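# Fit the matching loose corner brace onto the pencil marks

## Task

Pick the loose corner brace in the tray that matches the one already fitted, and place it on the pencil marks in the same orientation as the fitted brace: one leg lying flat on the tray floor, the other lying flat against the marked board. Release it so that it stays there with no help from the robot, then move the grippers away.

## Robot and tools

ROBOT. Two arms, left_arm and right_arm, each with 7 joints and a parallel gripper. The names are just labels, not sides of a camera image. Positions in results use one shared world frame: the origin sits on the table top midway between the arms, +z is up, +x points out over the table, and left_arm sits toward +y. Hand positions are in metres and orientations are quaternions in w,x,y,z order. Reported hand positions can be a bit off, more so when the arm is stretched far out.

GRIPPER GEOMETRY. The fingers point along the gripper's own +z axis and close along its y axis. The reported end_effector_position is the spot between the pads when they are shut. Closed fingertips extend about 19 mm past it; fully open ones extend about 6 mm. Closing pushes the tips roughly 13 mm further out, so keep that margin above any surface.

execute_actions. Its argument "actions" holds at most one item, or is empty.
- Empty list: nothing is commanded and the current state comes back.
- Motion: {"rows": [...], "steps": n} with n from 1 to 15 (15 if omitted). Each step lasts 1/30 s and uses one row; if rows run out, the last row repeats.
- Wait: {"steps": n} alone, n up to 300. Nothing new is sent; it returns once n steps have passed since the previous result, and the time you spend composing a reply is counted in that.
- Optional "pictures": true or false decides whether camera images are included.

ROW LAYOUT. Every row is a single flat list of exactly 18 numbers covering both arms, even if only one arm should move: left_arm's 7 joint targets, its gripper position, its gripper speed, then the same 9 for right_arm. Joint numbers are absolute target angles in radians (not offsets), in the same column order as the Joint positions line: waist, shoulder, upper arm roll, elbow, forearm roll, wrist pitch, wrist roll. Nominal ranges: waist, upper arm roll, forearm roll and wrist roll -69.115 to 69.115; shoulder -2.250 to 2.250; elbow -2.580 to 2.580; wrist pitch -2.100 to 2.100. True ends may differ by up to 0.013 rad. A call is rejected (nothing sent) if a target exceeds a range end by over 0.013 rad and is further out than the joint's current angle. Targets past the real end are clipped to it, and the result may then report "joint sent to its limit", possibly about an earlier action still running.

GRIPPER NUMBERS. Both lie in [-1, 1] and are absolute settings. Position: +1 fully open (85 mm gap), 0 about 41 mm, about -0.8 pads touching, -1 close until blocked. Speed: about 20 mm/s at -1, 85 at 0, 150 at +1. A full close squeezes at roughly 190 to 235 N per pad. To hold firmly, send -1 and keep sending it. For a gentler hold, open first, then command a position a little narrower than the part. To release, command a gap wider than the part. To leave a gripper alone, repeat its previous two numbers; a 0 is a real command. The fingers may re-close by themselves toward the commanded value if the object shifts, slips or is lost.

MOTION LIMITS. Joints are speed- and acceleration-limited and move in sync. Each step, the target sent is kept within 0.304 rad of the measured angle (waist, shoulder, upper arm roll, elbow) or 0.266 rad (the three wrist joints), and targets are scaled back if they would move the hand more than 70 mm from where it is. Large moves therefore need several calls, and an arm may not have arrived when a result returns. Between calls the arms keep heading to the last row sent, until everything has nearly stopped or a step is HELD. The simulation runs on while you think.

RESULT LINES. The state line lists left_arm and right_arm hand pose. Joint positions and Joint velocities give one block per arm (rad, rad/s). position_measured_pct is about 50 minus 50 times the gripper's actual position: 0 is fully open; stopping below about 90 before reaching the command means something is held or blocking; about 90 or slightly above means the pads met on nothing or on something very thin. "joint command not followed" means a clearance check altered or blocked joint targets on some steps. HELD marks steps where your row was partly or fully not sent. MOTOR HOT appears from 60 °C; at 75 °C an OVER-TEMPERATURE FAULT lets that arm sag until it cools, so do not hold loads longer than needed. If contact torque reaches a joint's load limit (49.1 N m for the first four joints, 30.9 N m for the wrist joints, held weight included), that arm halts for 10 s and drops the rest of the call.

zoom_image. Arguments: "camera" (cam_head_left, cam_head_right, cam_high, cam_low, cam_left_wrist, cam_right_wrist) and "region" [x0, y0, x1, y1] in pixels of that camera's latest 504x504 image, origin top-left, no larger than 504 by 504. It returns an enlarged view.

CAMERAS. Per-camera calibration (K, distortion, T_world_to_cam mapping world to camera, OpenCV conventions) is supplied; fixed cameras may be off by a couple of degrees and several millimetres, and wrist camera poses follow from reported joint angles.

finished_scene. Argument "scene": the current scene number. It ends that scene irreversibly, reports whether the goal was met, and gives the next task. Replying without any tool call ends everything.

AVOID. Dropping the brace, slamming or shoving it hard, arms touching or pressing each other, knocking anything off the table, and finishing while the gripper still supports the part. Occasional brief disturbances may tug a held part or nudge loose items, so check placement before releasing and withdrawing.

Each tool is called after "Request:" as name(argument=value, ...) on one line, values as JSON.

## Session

Request:
execute_actions(actions=[])

Scene clock: 0.00 s of 4600.00 s.
left_arm: end_effector_position=(+0.0451, +0.2224, +0.3971) position_measured_pct=0.0 end_effector_quat_wxyz=(+0.537, +0.761, +0.326, +0.164) | right_arm: end_effector_position=(+0.6997, -0.6826, +0.2907) position_measured_pct=0.0 end_effector_quat_wxyz=(-0.190, -0.372, +0.670, -0.613)
Joint positions: left_arm=[ 1.652 -0.96   0.493  2.5   -0.763  1.115  1.516] | right_arm=[-0.112  1.083  0.312  0.992  1.311  1.075  1.945]
Joint velocities: left_arm=[-0.  0. -0.  0. -0. -0.  0.] | right_arm=[-0.001 -0.001  0.    -0.001 -0.    -0.    -0.   ]
camera_calibration (this result's frames):
cam_left_wrist: T_world_to_cam=[[0.29354, -0.214824, 0.931496, -0.335372], [-0.756268, -0.648204, 0.0888302, 0.194897], [0.584717, -0.730536, -0.352738, 0.424158], [0, 0, 0, 1]] pos_world=[-0.00217298, 0.364149, 0.444702]
cam_right_wrist: T_world_to_cam=[[-0.731124, 0.00262077, -0.68224, 0.703816], [0.66008, 0.25554, -0.706395, -0.0201052], [0.172488, -0.966795, -0.188561, -0.581587], [0, 0, 0, 1]] pos_world=[0.628165, -0.558982, 0.356305]

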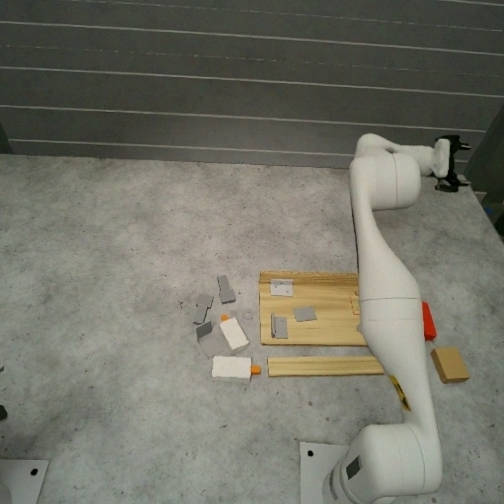

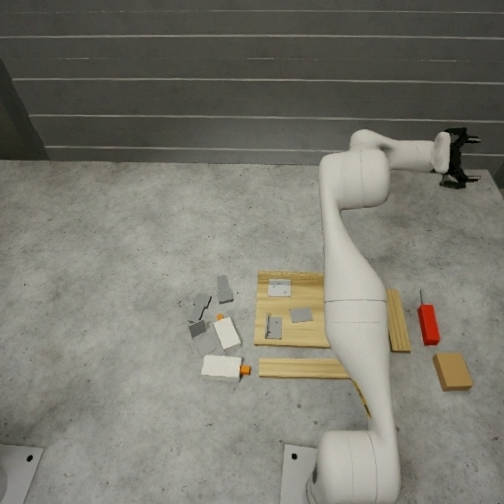

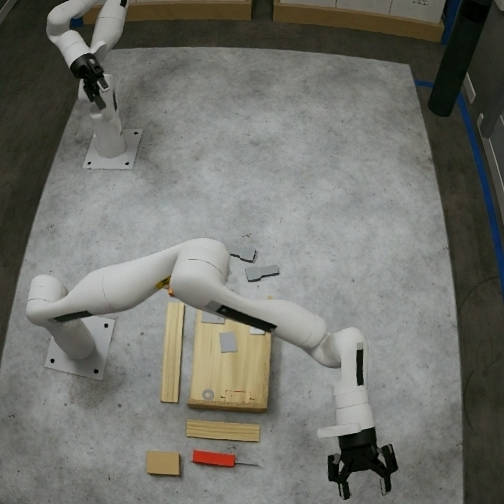

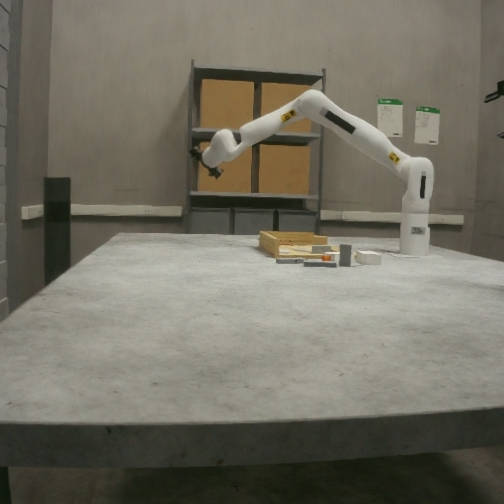

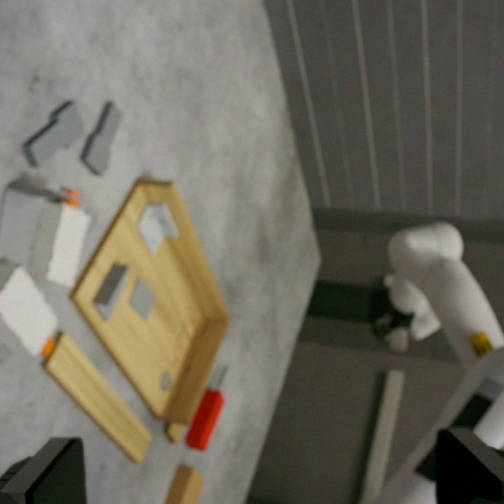

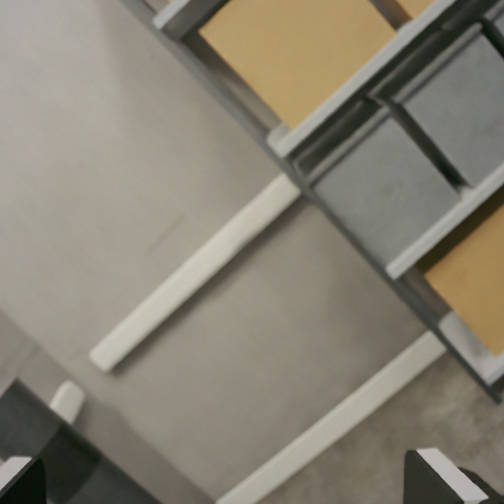

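Request:
zoom_image(camera="cam_head_left", region=[185, 260, 375, 385])

Request:
zoom_image(camera="cam_high", region=[155, 290, 295, 450])

Request:
zoom_image(camera="cam_low", region=[245, 220, 395, 275])

Request:
zoom_image(camera="cam_left_wrist", region=[0, 160, 250, 460])

Region (185, 260, 375, 385) of cam_head_left's 504x504 image, scaled by 2.653, with more detail than that image has; it fills the top 332 rows of this view, and the rest is white.

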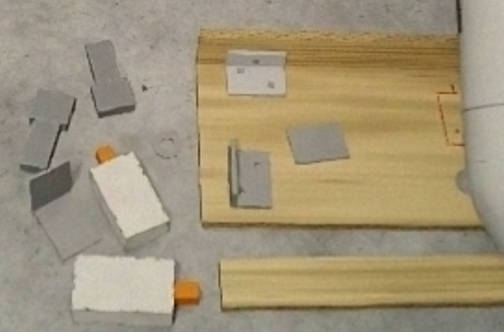

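Region (155, 290, 295, 450) of cam_high's 504x504 image, scaled by 3.150, with more detail than that image has; it fills the left 441 columns of this view, and the rest is white.

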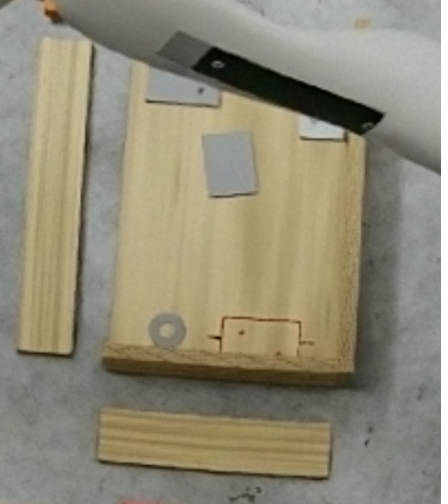

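Region (245, 220, 395, 275) of cam_low's 504x504 image, scaled by 3.360, with more detail than that image has; it fills the top 185 rows of this view, and the rest is white.

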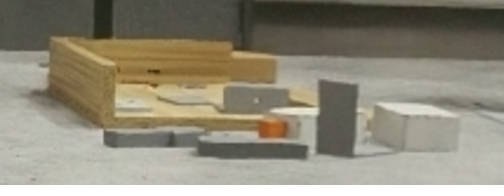

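Region (0, 160, 250, 460) of cam_left_wrist's 504x504 image, scaled by 1.680.

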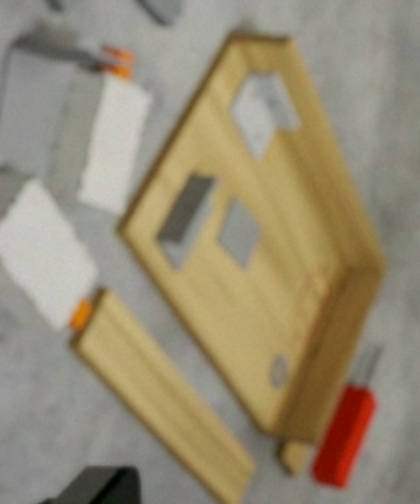

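Request:
execute_actions(actions=[{"rows": [[1.652,-0.96,0.493,2.5,-0.763,1.115,1.516,1,0, -0.4807,0.4114,0.0,1.9762,0.0,0.7540,1.172,-0.2,0]], "steps": 15}], pictures=false)

Request:
execute_actions(actions=[{"steps": 50}])

Scene clock: 83.93 s of 4600.00 s.
left_arm: end_effector_position=(+0.0453, +0.2226, +0.3972) position_measured_pct=0.0 end_effector_quat_wxyz=(+0.537, +0.760, +0.326, +0.165) | right_arm: end_effector_position=(+0.7370, -0.4911, +0.2553) position_measured_pct=36.5 end_effector_quat_wxyz=(+0.008, -0.416, +0.748, -0.517)
Joint positions: left_arm=[ 1.652 -0.96   0.493  2.5   -0.763  1.115  1.516] | right_arm=[-0.276  0.901  0.168  1.17   1.156  0.932  1.79 ]
Joint velocities: left_arm=[ 0.     0.001  0.001 -0.001  0.     0.    -0.   ] | right_arm=[-0.338 -0.459 -0.279  0.458 -0.4   -0.294 -0.399]
Steps of this call (steps 1 to 90: nothing new was sent; then 80.43 s passed at rest; steps 91 to 105: all 15 steps of this action). Readings (joint positions | what the end effector reports):
91: left_arm=[1.652 -0.960 0.493 2.500 -0.763 1.115 1.516] | right_arm=[-0.113 1.082 0.311 0.993 1.310 1.074 1.944] | left_arm position_measured_pct=0.0 | right_arm position_measured_pct=0.0
92: left_arm=[1.652 -0.960 0.493 2.500 -0.763 1.115 1.516] | right_arm=[-0.117 1.076 0.309 0.999 1.306 1.071 1.941] | left_arm position_measured_pct=0.0 | right_arm position_measured_pct=0.4
94: left_arm=[1.652 -0.960 0.493 2.500 -0.763 1.115 1.516] | right_arm=[-0.140 1.049 0.288 1.024 1.286 1.051 1.920] | left_arm position_measured_pct=0.0 | right_arm position_measured_pct=4.4
98: left_arm=[1.652 -0.960 0.493 2.500 -0.763 1.115 1.516] | right_arm=[-0.192 0.998 0.238 1.074 1.241 1.005 1.875] | left_arm position_measured_pct=0.0 | right_arm position_measured_pct=15.9
105: the state above

Scene clock: 85.60 s of 4600.00 s.
left_arm: end_effector_position=(+0.0453, +0.2226, +0.3972) position_measured_pct=0.0 end_effector_quat_wxyz=(+0.537, +0.760, +0.326, +0.165) | right_arm: end_effector_position=(+0.3576, -0.1712, +0.1299) position_measured_pct=59.9 end_effector_quat_wxyz=(-0.000, -0.000, +1.000, -0.000)
Joint positions: left_arm=[ 1.652 -0.96   0.493  2.5   -0.763  1.115  1.516] | right_arm=[-0.481  0.412 -0.     1.976  0.001  0.754  1.172]
Joint velocities: left_arm=[-0.001 -0.    -0.     0.001 -0.    -0.     0.   ] | right_arm=[ 0.001 -0.003  0.006  0.001 -0.013 -0.001 -0.   ]
Steps of this call (steps 1 to 50: the robot went on to your last target). Readings (joint positions | what the end effector reports):
1: left_arm=[1.652 -0.960 0.493 2.500 -0.763 1.115 1.516] | right_arm=[-0.287 0.885 0.159 1.186 1.143 0.922 1.777] | left_arm position_measured_pct=0.0 | right_arm position_measured_pct=39.7
2: left_arm=[1.652 -0.960 0.493 2.500 -0.763 1.115 1.516] | right_arm=[-0.298 0.869 0.150 1.202 1.129 0.912 1.763] | left_arm position_measured_pct=0.0 | right_arm position_measured_pct=42.9
4: left_arm=[1.652 -0.960 0.493 2.500 -0.763 1.115 1.516] | right_arm=[-0.319 0.836 0.132 1.235 1.099 0.894 1.733] | left_arm position_measured_pct=0.0 | right_arm position_measured_pct=48.8
8: left_arm=[1.652 -0.960 0.493 2.500 -0.763 1.115 1.516] | right_arm=[-0.358 0.761 0.100 1.309 1.034 0.860 1.668] | left_arm position_measured_pct=0.0 | right_arm position_measured_pct=58.7
50: the state above
camera_calibration (this result's frames):
cam_left_wrist: T_world_to_cam=[[0.293222, -0.214566, 0.931656, -0.335557], [-0.755979, -0.648578, 0.0885595, 0.195286], [0.58525, -0.73028, -0.352384, 0.42394], [0, 0, 0, 1]] pos_world=[-0.00208632, 0.364254, 0.444719]
cam_right_wrist: T_world_to_cam=[[0.00944382, 0.999502, 0.030123, 0.155961], [0.999893, -0.009102, -0.0114646, -0.295639], [-0.0111847, 0.030228, -0.99948, 0.28325], [0, 0, 0, 1]] pos_world=[0.297303, -0.167137, 0.275015]

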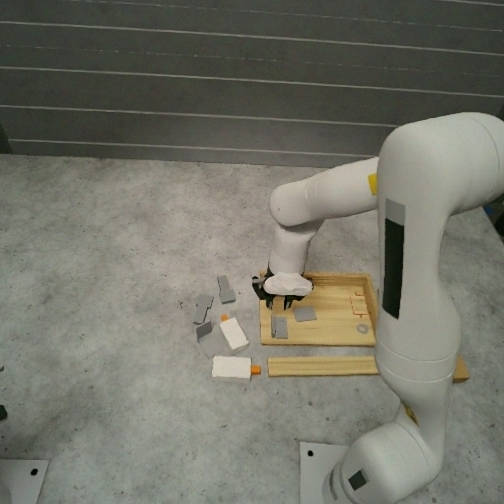

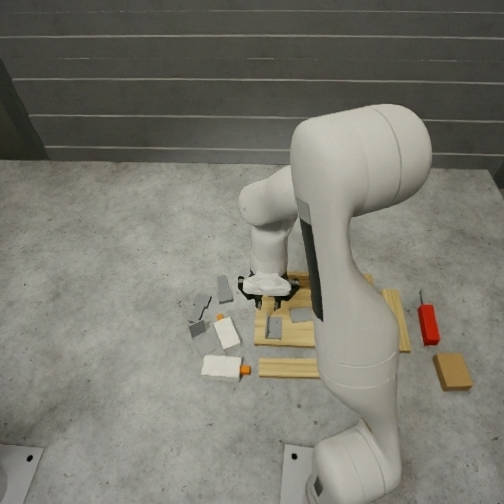

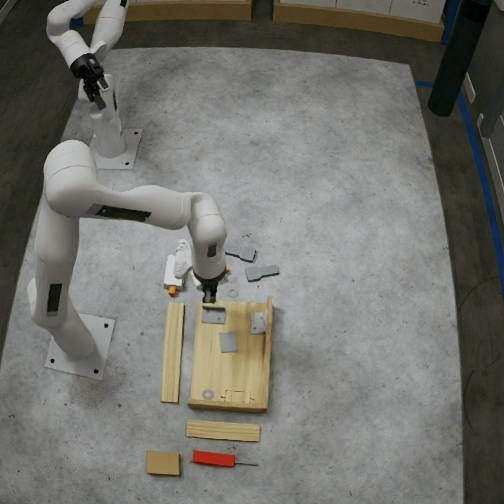

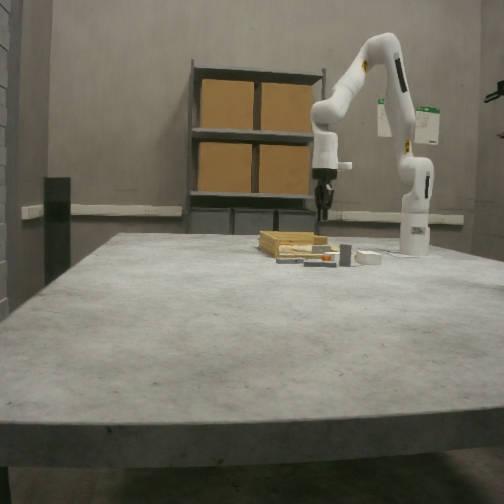

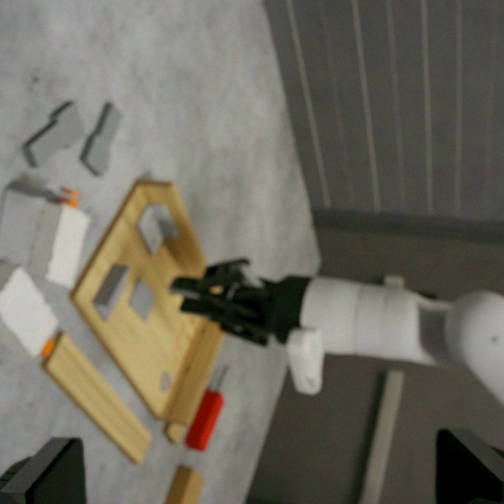

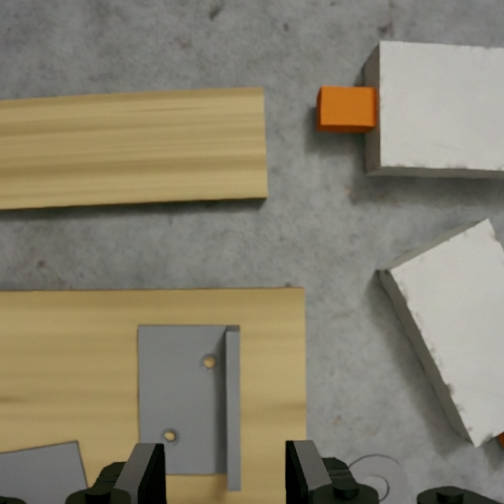

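Request:
zoom_image(camera="cam_right_wrist", region=[100, 300, 340, 504])

Region (100, 300, 340, 504) of cam_right_wrist's 504x504 image, scaled by 2.100; it fills the top 428 rows of this view, and the rest is white.

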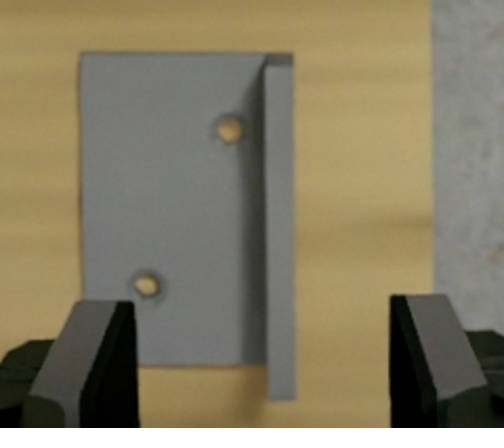

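Request:
execute_actions(actions=[{"rows": [[1.652,-0.96,0.493,2.5,-0.763,1.115,1.516,1,0, -0.4855,0.6039,0.0,2.0577,0.0,0.4800,1.1552,-0.2,0]], "steps": 15}], pictures=false)

Request:
execute_actions(actions=[{"steps": 15}])

Request:
zoom_image(camera="cam_right_wrist", region=[70, 340, 330, 504])

Request:
zoom_image(camera="cam_low", region=[280, 200, 370, 270])

Scene clock: 142.07 s of 4600.00 s.
left_arm: end_effector_position=(+0.0453, +0.2226, +0.3972) position_measured_pct=0.0 end_effector_quat_wxyz=(+0.537, +0.760, +0.326, +0.165) | right_arm: end_effector_position=(+0.3586, -0.1688, +0.0428) position_measured_pct=59.9 end_effector_quat_wxyz=(+0.002, +0.006, +1.000, +0.001)
Joint positions: left_arm=[ 1.652 -0.96   0.493  2.5   -0.763  1.115  1.516] | right_arm=[-0.485  0.599 -0.     2.057 -0.     0.481  1.155]
Joint velocities: left_arm=[-0.001  0.     0.001 -0.001 -0.     0.     0.   ] | right_arm=[-0.001  0.039  0.002  0.006 -0.001 -0.016 -0.001]
Steps of this call (steps 1 to 30: the robot went on to your last target; steps 31 to 90: nothing new was sent; then 52.97 s passed at rest; steps 91 to 105: all 15 steps of this action). Readings (joint positions | what the end effector reports):
91: left_arm=[1.652 -0.960 0.493 2.500 -0.763 1.115 1.516] | right_arm=[-0.481 0.412 0.000 1.976 -0.000 0.753 1.172] | left_arm position_measured_pct=0.0 | right_arm position_measured_pct=59.9
92: left_arm=[1.652 -0.960 0.493 2.500 -0.763 1.115 1.516] | right_arm=[-0.481 0.418 0.000 1.978 0.000 0.747 1.172] | left_arm position_measured_pct=0.0 | right_arm position_measured_pct=59.9
94: left_arm=[1.652 -0.960 0.493 2.500 -0.763 1.115 1.516] | right_arm=[-0.482 0.446 0.000 1.989 0.000 0.713 1.169] | left_arm position_measured_pct=0.0 | right_arm position_measured_pct=59.9
98: left_arm=[1.652 -0.960 0.493 2.500 -0.763 1.115 1.516] | right_arm=[-0.484 0.544 -0.000 2.031 -0.000 0.571 1.161] | left_arm position_measured_pct=0.0 | right_arm position_measured_pct=59.9
105: the state above

Scene clock: 142.57 s of 4600.00 s.
left_arm: end_effector_position=(+0.0453, +0.2226, +0.3972) position_measured_pct=0.0 end_effector_quat_wxyz=(+0.537, +0.760, +0.326, +0.165) | right_arm: end_effector_position=(+0.3576, -0.1692, +0.0410) position_measured_pct=59.9 end_effector_quat_wxyz=(+0.000, +0.006, +1.000, +0.000)
Joint positions: left_arm=[ 1.652 -0.96   0.493  2.5   -0.763  1.115  1.516] | right_arm=[-0.485  0.604 -0.     2.058  0.     0.48   1.155]
Joint velocities: left_arm=[ 0.    -0.    -0.     0.001  0.    -0.    -0.   ] | right_arm=[ 0.001  0.     0.001 -0.001 -0.001  0.    -0.   ]
Steps of this call (steps 1 to 15: the robot went on to your last target). Readings (joint positions | what the end effector reports):
1: left_arm=[1.652 -0.960 0.493 2.500 -0.763 1.115 1.516] | right_arm=[-0.485 0.601 -0.000 2.057 0.000 0.481 1.155] | left_arm position_measured_pct=0.0 | right_arm position_measured_pct=59.9
2: left_arm=[1.652 -0.960 0.493 2.500 -0.763 1.115 1.516] | right_arm=[-0.485 0.601 -0.000 2.058 0.000 0.480 1.155] | left_arm position_measured_pct=0.0 | right_arm position_measured_pct=59.9
4: left_arm=[1.652 -0.960 0.493 2.500 -0.763 1.115 1.516] | right_arm=[-0.485 0.603 -0.000 2.058 0.000 0.480 1.155] | left_arm position_measured_pct=0.0 | right_arm position_measured_pct=59.9
8: left_arm=[1.652 -0.960 0.493 2.500 -0.763 1.115 1.516] | right_arm=[-0.485 0.604 -0.000 2.058 0.000 0.480 1.155] | left_arm position_measured_pct=0.0 | right_arm position_measured_pct=59.9
15: the state above
All arms were judged still, so your last target was given up. Only a new action makes them travel on or press farther. Fingers that are still opening or closing keep moving.
camera_calibration (this result's frames):
cam_left_wrist: T_world_to_cam=[[0.293222, -0.214565, 0.931656, -0.335557], [-0.755979, -0.648578, 0.0885594, 0.195286], [0.58525, -0.73028, -0.352384, 0.42394], [0, 0, 0, 1]] pos_world=[-0.00208635, 0.364254, 0.444719]
cam_right_wrist: T_world_to_cam=[[0.0226644, 0.999269, 0.0308012, 0.151836], [0.999687, -0.0223249, -0.0113241, -0.298816], [-0.0106282, 0.0310482, -0.999461, 0.194336], [0, 0, 0, 1]] pos_world=[0.297347, -0.16443, 0.186171]

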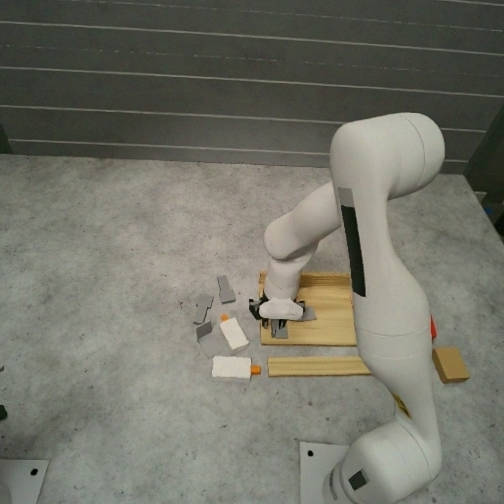

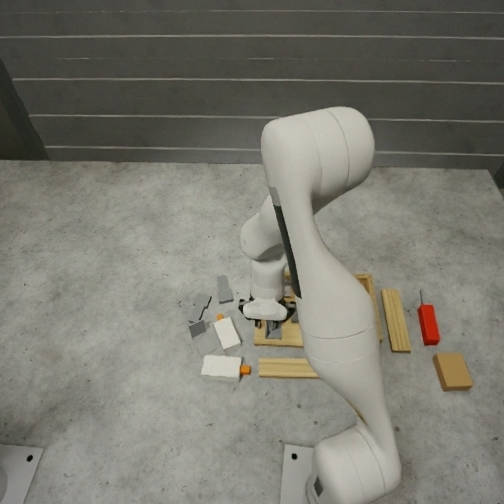

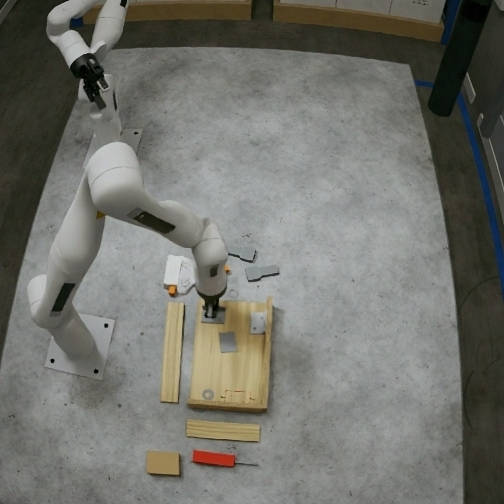

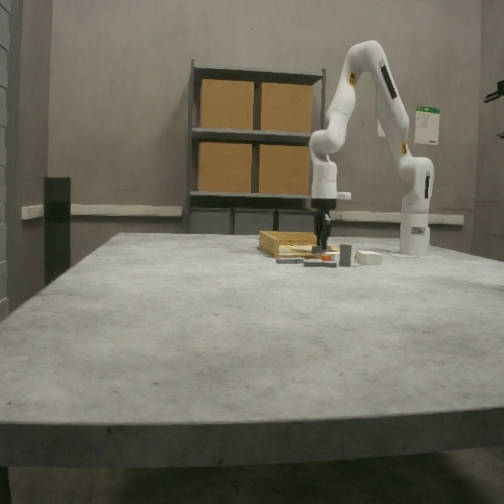

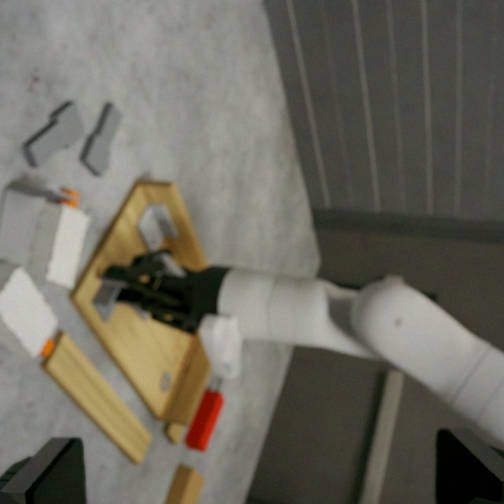

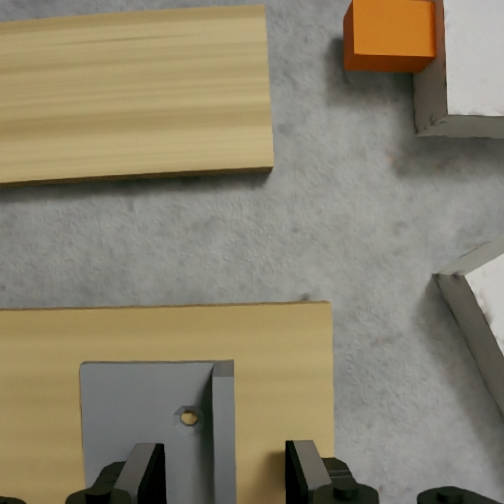

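Region (70, 340, 330, 504) of cam_right_wrist's 504x504 image, scaled by 1.938; it fills the top 318 rows of this view, and the rest is white.

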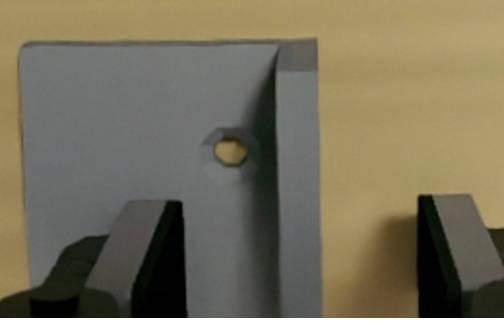

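Region (280, 200, 370, 270) of cam_low's 504x504 image, scaled by 5.600, with more detail than that image has.

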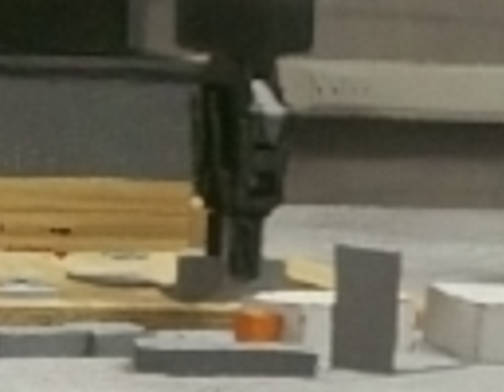

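Request:
execute_actions(actions=[{"rows": [[1.652,-0.96,0.493,2.5,-0.763,1.115,1.516,1,0, -0.4855,0.6039,0.0,2.0577,0.0,0.4800,1.1552,-1,-0.5]], "steps": 15}], pictures=false)

Request:
execute_actions(actions=[{"steps": 12}], pictures=false)

Request:
execute_actions(actions=[{"rows": [[1.652,-0.96,0.493,2.5,-0.763,1.115,1.516,1,0, -0.4855,0.4930,0.0,2.0195,0.0,0.6291,1.1552,-1,-0.5]], "steps": 11}], pictures=false)

Request:
execute_actions(actions=[{"rows": [[1.652,-0.96,0.493,2.5,-0.763,1.115,1.516,1,0, 0.1031,0.5709,0.0,1.7641,0.0,0.8066,-1.3908,-1,-0.5]], "steps": 15}], pictures=false)

Request:
execute_actions(actions=[{"steps": 65}])

Scene clock: 179.50 s of 4600.00 s.
left_arm: end_effector_position=(+0.0453, +0.2226, +0.3972) position_measured_pct=0.0 end_effector_quat_wxyz=(+0.537, +0.760, +0.326, +0.165) | right_arm: end_effector_position=(+0.3576, -0.1692, +0.0410) position_measured_pct=82.5 end_effector_quat_wxyz=(-0.000, +0.006, +1.000, -0.000)
Joint positions: left_arm=[ 1.652 -0.96   0.493  2.5   -0.763  1.115  1.516] | right_arm=[-0.486  0.604  0.     2.058  0.     0.48   1.155]
Joint velocities: left_arm=[ 0.001 -0.     0.     0.     0.    -0.     0.   ] | right_arm=[-0.    -0.    -0.001  0.     0.     0.    -0.   ]
Steps of this call (steps 1 to 90: nothing new was sent; then 33.43 s passed at rest; steps 91 to 105: all 15 steps of this action). Readings (joint positions | what the end effector reports):
91: left_arm=[1.652 -0.960 0.493 2.500 -0.763 1.115 1.516] | right_arm=[-0.485 0.604 0.000 2.058 -0.000 0.480 1.155] | left_arm position_measured_pct=0.0 | right_arm position_measured_pct=59.9
92: left_arm=[1.652 -0.960 0.493 2.500 -0.763 1.115 1.516] | right_arm=[-0.485 0.604 0.000 2.058 -0.000 0.480 1.155] | left_arm position_measured_pct=0.0 | right_arm position_measured_pct=60.3
94: left_arm=[1.652 -0.960 0.493 2.500 -0.763 1.115 1.516] | right_arm=[-0.486 0.604 0.000 2.058 0.000 0.480 1.155] | left_arm position_measured_pct=0.0 | right_arm position_measured_pct=62.7
98: left_arm=[1.652 -0.960 0.493 2.500 -0.763 1.115 1.516] | right_arm=[-0.485 0.604 0.000 2.058 0.000 0.480 1.155] | left_arm position_measured_pct=0.0 | right_arm position_measured_pct=69.8
105: the state above

Scene clock: 179.90 s of 4600.00 s.
left_arm: end_effector_position=(+0.0453, +0.2226, +0.3972) position_measured_pct=0.0 end_effector_quat_wxyz=(+0.537, +0.760, +0.326, +0.165) | right_arm: end_effector_position=(+0.3576, -0.1692, +0.0413) position_measured_pct=88.9 end_effector_quat_wxyz=(+0.000, +0.006, +1.000, +0.000)
Joint positions: left_arm=[ 1.652 -0.96   0.493  2.5   -0.763  1.115  1.516] | right_arm=[-0.486  0.603 -0.     2.058 -0.     0.48   1.155]
Joint velocities: left_arm=[ 0.  0. -0. -0.  0.  0. -0.] | right_arm=[ 0.001  0.001  0.001 -0.    -0.    -0.    -0.   ]
Steps of this call (steps 1 to 12: the robot went on to your last target). Readings (joint positions | what the end effector reports):
1: left_arm=[1.652 -0.960 0.493 2.500 -0.763 1.115 1.516] | right_arm=[-0.486 0.604 -0.000 2.058 -0.000 0.480 1.155] | left_arm position_measured_pct=0.0 | right_arm position_measured_pct=84.5
2: left_arm=[1.652 -0.960 0.493 2.500 -0.763 1.115 1.516] | right_arm=[-0.486 0.604 -0.000 2.058 -0.000 0.480 1.155] | left_arm position_measured_pct=0.0 | right_arm position_measured_pct=86.1
4: left_arm=[1.652 -0.960 0.493 2.500 -0.763 1.115 1.516] | right_arm=[-0.486 0.603 -0.000 2.058 -0.000 0.480 1.155] | left_arm position_measured_pct=0.0 | right_arm position_measured_pct=87.3
8: left_arm=[1.652 -0.960 0.493 2.500 -0.763 1.115 1.516] | right_arm=[-0.486 0.603 -0.000 2.058 -0.000 0.480 1.155] | left_arm position_measured_pct=0.0 | right_arm position_measured_pct=88.9
12: the state above

Scene clock: 180.27 s of 4600.00 s.
left_arm: end_effector_position=(+0.0453, +0.2226, +0.3972) position_measured_pct=0.0 end_effector_quat_wxyz=(+0.537, +0.760, +0.326, +0.165) | right_arm: end_effector_position=(+0.3570, -0.1695, +0.0880) position_measured_pct=88.9 end_effector_quat_wxyz=(-0.002, +0.006, +1.000, -0.001)
Joint positions: left_arm=[ 1.652 -0.96   0.493  2.5   -0.763  1.115  1.516] | right_arm=[-0.485  0.498  0.     2.02   0.     0.627  1.155]
Joint velocities: left_arm=[ 0.001 -0.     0.    -0.    -0.     0.    -0.   ] | right_arm=[-0.    -0.034 -0.    -0.003 -0.     0.031  0.001]
Steps of this call (steps 1 to 11: all 11 steps of this action). Readings (joint positions | what the end effector reports):
1: left_arm=[1.652 -0.960 0.493 2.500 -0.763 1.115 1.516] | right_arm=[-0.486 0.602 -0.000 2.058 -0.000 0.481 1.155] | left_arm position_measured_pct=0.0 | right_arm position_measured_pct=88.9
2: left_arm=[1.652 -0.960 0.493 2.500 -0.763 1.115 1.516] | right_arm=[-0.486 0.597 -0.000 2.056 -0.000 0.487 1.155] | left_arm position_measured_pct=0.0 | right_arm position_measured_pct=88.9
4: left_arm=[1.652 -0.960 0.493 2.500 -0.763 1.115 1.516] | right_arm=[-0.486 0.569 -0.000 2.048 -0.000 0.520 1.155] | left_arm position_measured_pct=0.0 | right_arm position_measured_pct=88.9
8: left_arm=[1.652 -0.960 0.493 2.500 -0.763 1.115 1.516] | right_arm=[-0.485 0.507 0.000 2.024 0.000 0.611 1.155] | left_arm position_measured_pct=0.0 | right_arm position_measured_pct=88.9
11: the state above

Scene clock: 180.77 s of 4600.00 s.
left_arm: end_effector_position=(+0.0453, +0.2226, +0.3972) position_measured_pct=0.0 end_effector_quat_wxyz=(+0.537, +0.760, +0.326, +0.165) | right_arm: end_effector_position=(+0.4312, -0.2876, +0.1038) position_measured_pct=88.9 end_effector_quat_wxyz=(-0.000, +0.304, +0.953, +0.000)
Joint positions: left_arm=[ 1.652 -0.96   0.493  2.5   -0.763  1.115  1.516] | right_arm=[-0.16   0.55  -0.001  1.834 -0.     0.758  0.876]
Joint velocities: left_arm=[-0.     0.    -0.001  0.     0.    -0.    -0.   ] | right_arm=[ 0.8    0.065  0.003 -0.236  0.001  0.163 -0.709]
Steps of this call (steps 1 to 15: all 15 steps of this action). Readings (joint positions | what the end effector reports):
1: left_arm=[1.652 -0.960 0.493 2.500 -0.763 1.115 1.516] | right_arm=[-0.484 0.497 -0.000 2.019 -0.000 0.629 1.155] | left_arm position_measured_pct=0.0 | right_arm position_measured_pct=88.9
2: left_arm=[1.652 -0.960 0.493 2.500 -0.763 1.115 1.516] | right_arm=[-0.478 0.498 -0.001 2.015 -0.000 0.632 1.151] | left_arm position_measured_pct=0.0 | right_arm position_measured_pct=88.9
4: left_arm=[1.652 -0.960 0.493 2.500 -0.763 1.115 1.516] | right_arm=[-0.449 0.506 -0.003 1.994 -0.001 0.648 1.129] | left_arm position_measured_pct=0.0 | right_arm position_measured_pct=88.9
8: left_arm=[1.652 -0.960 0.493 2.500 -0.763 1.115 1.516] | right_arm=[-0.346 0.528 -0.001 1.916 -0.000 0.700 1.040] | left_arm position_measured_pct=0.0 | right_arm position_measured_pct=88.9
15: the state above

Scene clock: 182.93 s of 4600.00 s.
left_arm: end_effector_position=(+0.0453, +0.2226, +0.3972) position_measured_pct=0.0 end_effector_quat_wxyz=(+0.537, +0.760, +0.326, +0.165) | right_arm: end_effector_position=(+0.4366, -0.4052, +0.1100) position_measured_pct=88.9 end_effector_quat_wxyz=(-0.000, +1.000, -0.003, -0.000)
Joint positions: left_arm=[ 1.652 -0.96   0.493  2.5   -0.763  1.115  1.516] | right_arm=[ 0.103  0.571 -0.     1.764 -0.     0.807 -1.391]
Joint velocities: left_arm=[-0.001 -0.     0.     0.    -0.    -0.    -0.   ] | right_arm=[-0.    -0.    -0.    -0.001  0.001 -0.    -0.003]
Steps of this call (steps 1 to 65: the robot went on to your last target). Readings (joint positions | what the end effector reports):
1: left_arm=[1.652 -0.960 0.493 2.500 -0.763 1.115 1.516] | right_arm=[-0.133 0.552 -0.001 1.826 -0.000 0.763 0.851] | left_arm position_measured_pct=0.0 | right_arm position_measured_pct=88.9
2: left_arm=[1.652 -0.960 0.493 2.500 -0.763 1.115 1.516] | right_arm=[-0.107 0.555 -0.001 1.819 -0.000 0.768 0.826] | left_arm position_measured_pct=0.0 | right_arm position_measured_pct=88.9
4: left_arm=[1.652 -0.960 0.493 2.500 -0.763 1.115 1.516] | right_arm=[-0.054 0.559 -0.001 1.805 -0.000 0.778 0.766] | left_arm position_measured_pct=0.0 | right_arm position_measured_pct=88.9
8: left_arm=[1.652 -0.960 0.493 2.500 -0.763 1.115 1.516] | right_arm=[0.035 0.566 0.002 1.781 0.001 0.795 0.609] | left_arm position_measured_pct=0.0 | right_arm position_measured_pct=88.9
65: the state above
camera_calibration (this result's frames):
cam_left_wrist: T_world_to_cam=[[0.293222, -0.214565, 0.931656, -0.335557], [-0.755979, -0.648578, 0.0885596, 0.195286], [0.58525, -0.73028, -0.352384, 0.42394], [0, 0, 0, 1]] pos_world=[-0.00208636, 0.364254, 0.444719]
cam_right_wrist: T_world_to_cam=[[-0.0154539, -0.999407, 0.0307856, -0.409471], [-0.999821, 0.0151106, -0.0113525, 0.505858], [0.0108806, -0.0309555, -0.999462, 0.236942], [0, 0, 0, 1]] pos_world=[0.496861, -0.409537, 0.255163]

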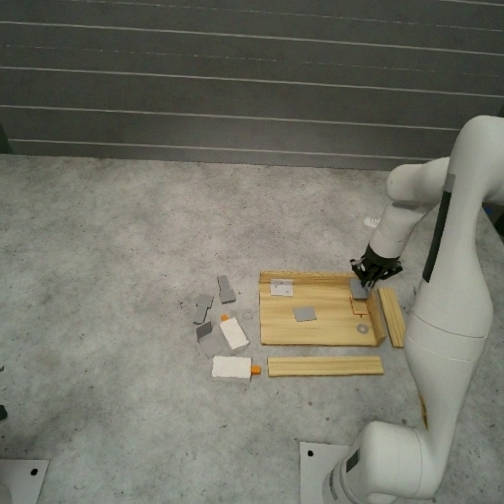

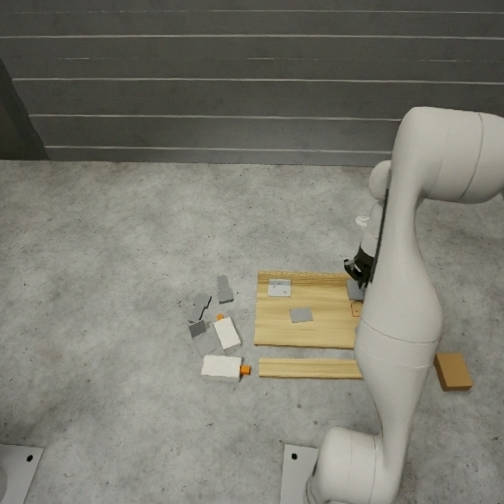

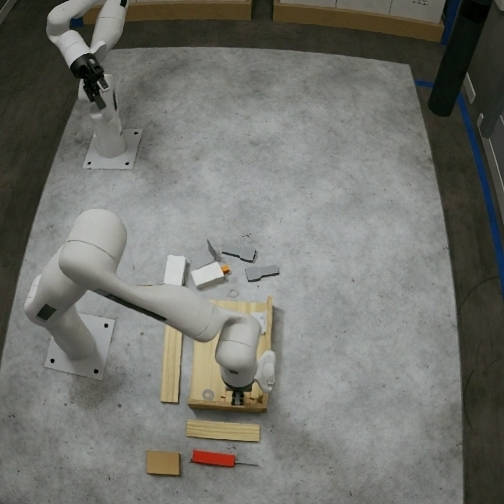

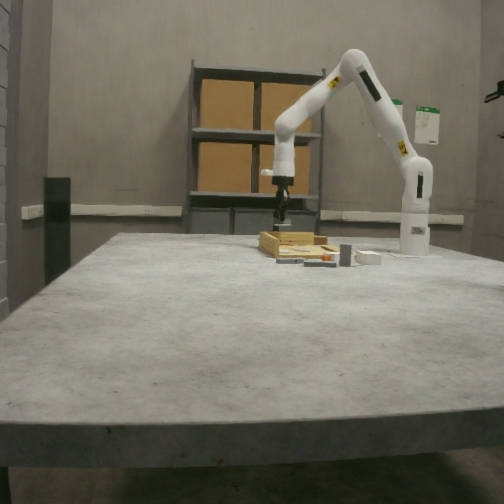

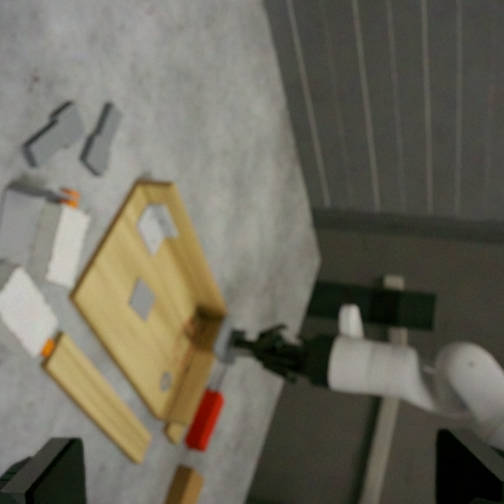

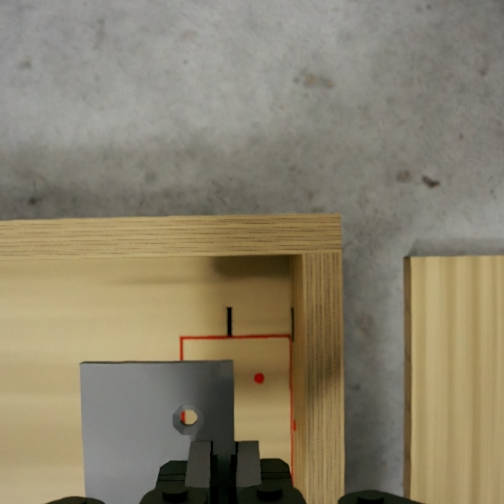

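Request:
zoom_image(camera="cam_right_wrist", region=[70, 290, 370, 504])

Region (70, 290, 370, 504) of cam_right_wrist's 504x504 image, scaled by 1.680; it fills the top 360 rows of this view, and the rest is white.

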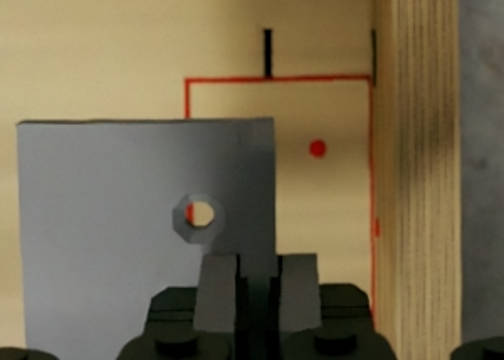

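Request:
execute_actions(actions=[{"rows": [[1.652,-0.96,0.493,2.5,-0.763,1.115,1.516,1,0, 0.1044,0.6874,0.0,1.8280,0.0,0.6262,-1.3895,-1,-0.5]], "steps": 15}], pictures=false)

Request:
execute_actions(actions=[{"steps": 12}])

Request:
zoom_image(camera="cam_right_wrist", region=[70, 300, 370, 504])

Scene clock: 226.20 s of 4600.00 s.
left_arm: end_effector_position=(+0.0453, +0.2226, +0.3972) position_measured_pct=0.0 end_effector_quat_wxyz=(+0.537, +0.760, +0.326, +0.165) | right_arm: end_effector_position=(+0.4337, -0.4053, +0.0447) position_measured_pct=88.9 end_effector_quat_wxyz=(+0.000, +1.000, -0.003, +0.001)
Joint positions: left_arm=[ 1.652 -0.96   0.493  2.5   -0.763  1.115  1.516] | right_arm=[ 0.104  0.686  0.     1.828  0.     0.626 -1.39 ]
Joint velocities: left_arm=[ 0.001 -0.001 -0.    -0.001 -0.     0.     0.   ] | right_arm=[ 0.     0.014  0.     0.002  0.002 -0.004 -0.   ]
Steps of this call (steps 1 to 15: the robot went on to your last target; steps 16 to 90: nothing new was sent; then 39.77 s passed at rest; steps 91 to 105: all 15 steps of this action). Readings (joint positions | what the end effector reports):
91: left_arm=[1.652 -0.960 0.493 2.500 -0.763 1.115 1.516] | right_arm=[0.103 0.572 0.000 1.764 -0.000 0.806 -1.391] | left_arm position_measured_pct=0.0 | right_arm position_measured_pct=88.9
92: left_arm=[1.652 -0.960 0.493 2.500 -0.763 1.115 1.516] | right_arm=[0.103 0.577 0.000 1.766 -0.000 0.799 -1.391] | left_arm position_measured_pct=0.0 | right_arm position_measured_pct=88.9
94: left_arm=[1.652 -0.960 0.493 2.500 -0.763 1.115 1.516] | right_arm=[0.104 0.605 0.000 1.780 -0.000 0.760 -1.390] | left_arm position_measured_pct=0.0 | right_arm position_measured_pct=88.9
98: left_arm=[1.652 -0.960 0.493 2.500 -0.763 1.115 1.516] | right_arm=[0.104 0.672 -0.000 1.820 0.000 0.650 -1.390] | left_arm position_measured_pct=0.0 | right_arm position_measured_pct=88.9
105: the state above

Scene clock: 226.60 s of 4600.00 s.
left_arm: end_effector_position=(+0.0453, +0.2226, +0.3972) position_measured_pct=0.0 end_effector_quat_wxyz=(+0.537, +0.760, +0.326, +0.165) | right_arm: end_effector_position=(+0.4334, -0.4052, +0.0440) position_measured_pct=88.9 end_effector_quat_wxyz=(+0.000, +1.000, -0.003, +0.000)
Joint positions: left_arm=[ 1.652 -0.96   0.493  2.5   -0.763  1.115  1.516] | right_arm=[ 0.104  0.687  0.     1.828  0.     0.626 -1.389]
Joint velocities: left_arm=[-0.001 -0.     0.     0.001 -0.    -0.     0.   ] | right_arm=[-0.001  0.001 -0.    -0.001  0.    -0.    -0.   ]
Steps of this call (steps 1 to 12: the robot went on to your last target). Readings (joint positions | what the end effector reports):
1: left_arm=[1.652 -0.960 0.493 2.500 -0.763 1.115 1.516] | right_arm=[0.104 0.686 0.000 1.828 0.000 0.626 -1.390] | left_arm position_measured_pct=0.0 | right_arm position_measured_pct=88.9
2: left_arm=[1.652 -0.960 0.493 2.500 -0.763 1.115 1.516] | right_arm=[0.104 0.687 0.000 1.828 0.000 0.626 -1.390] | left_arm position_measured_pct=0.0 | right_arm position_measured_pct=88.9
4: left_arm=[1.652 -0.960 0.493 2.500 -0.763 1.115 1.516] | right_arm=[0.104 0.687 -0.000 1.828 0.000 0.626 -1.390] | left_arm position_measured_pct=0.0 | right_arm position_measured_pct=88.9
8: left_arm=[1.652 -0.960 0.493 2.500 -0.763 1.115 1.516] | right_arm=[0.104 0.687 0.000 1.828 0.000 0.626 -1.390] | left_arm position_measured_pct=0.0 | right_arm position_measured_pct=88.9
12: the state above
camera_calibration (this result's frames):
cam_left_wrist: T_world_to_cam=[[0.293222, -0.214565, 0.931656, -0.335557], [-0.755979, -0.648578, 0.0885596, 0.195286], [0.58525, -0.73028, -0.352384, 0.42394], [0, 0, 0, 1]] pos_world=[-0.00208635, 0.364254, 0.444719]
cam_right_wrist: T_world_to_cam=[[-0.0156765, -0.999403, 0.0307912, -0.407388], [-0.999818, 0.0153325, -0.011378, 0.502015], [0.0108991, -0.0309639, -0.999461, 0.170995], [0, 0, 0, 1]] pos_world=[0.493674, -0.409547, 0.189159]

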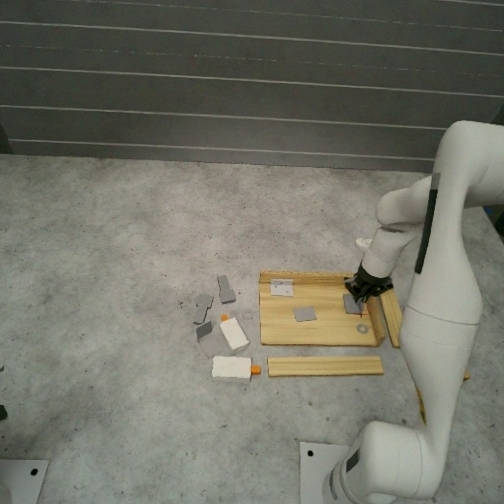

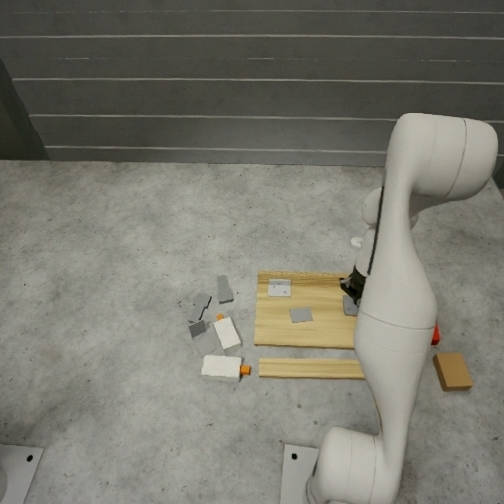

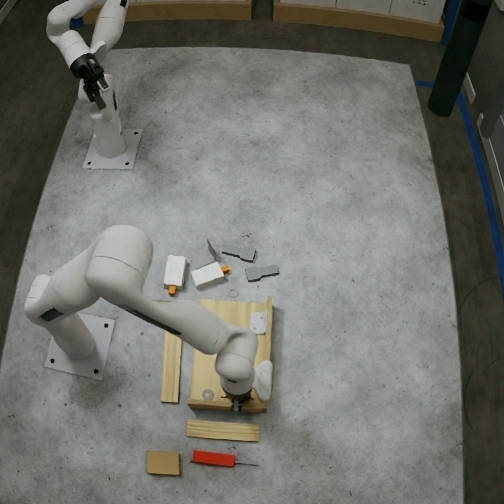

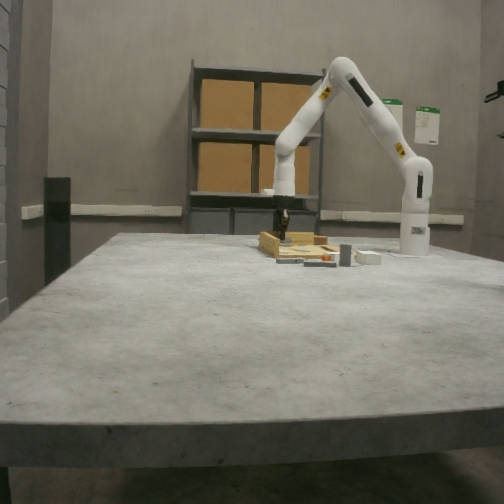

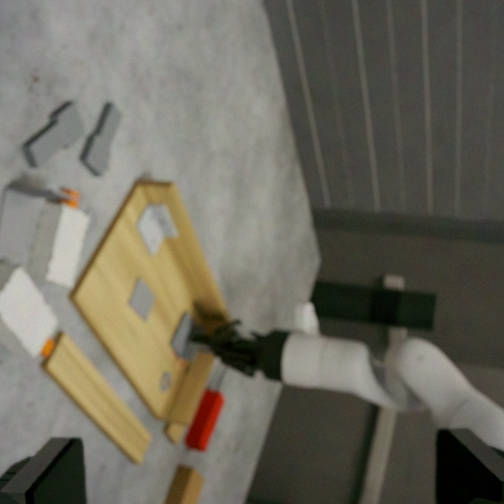

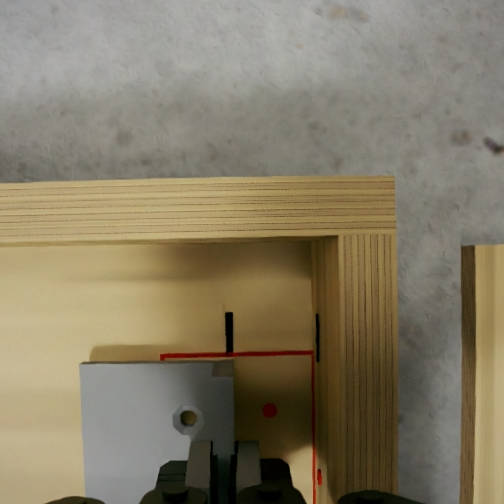

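Region (70, 300, 370, 504) of cam_right_wrist's 504x504 image, scaled by 1.680; it fills the top 343 rows of this view, and the rest is white.

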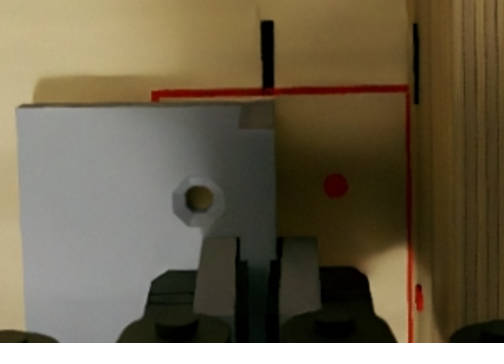

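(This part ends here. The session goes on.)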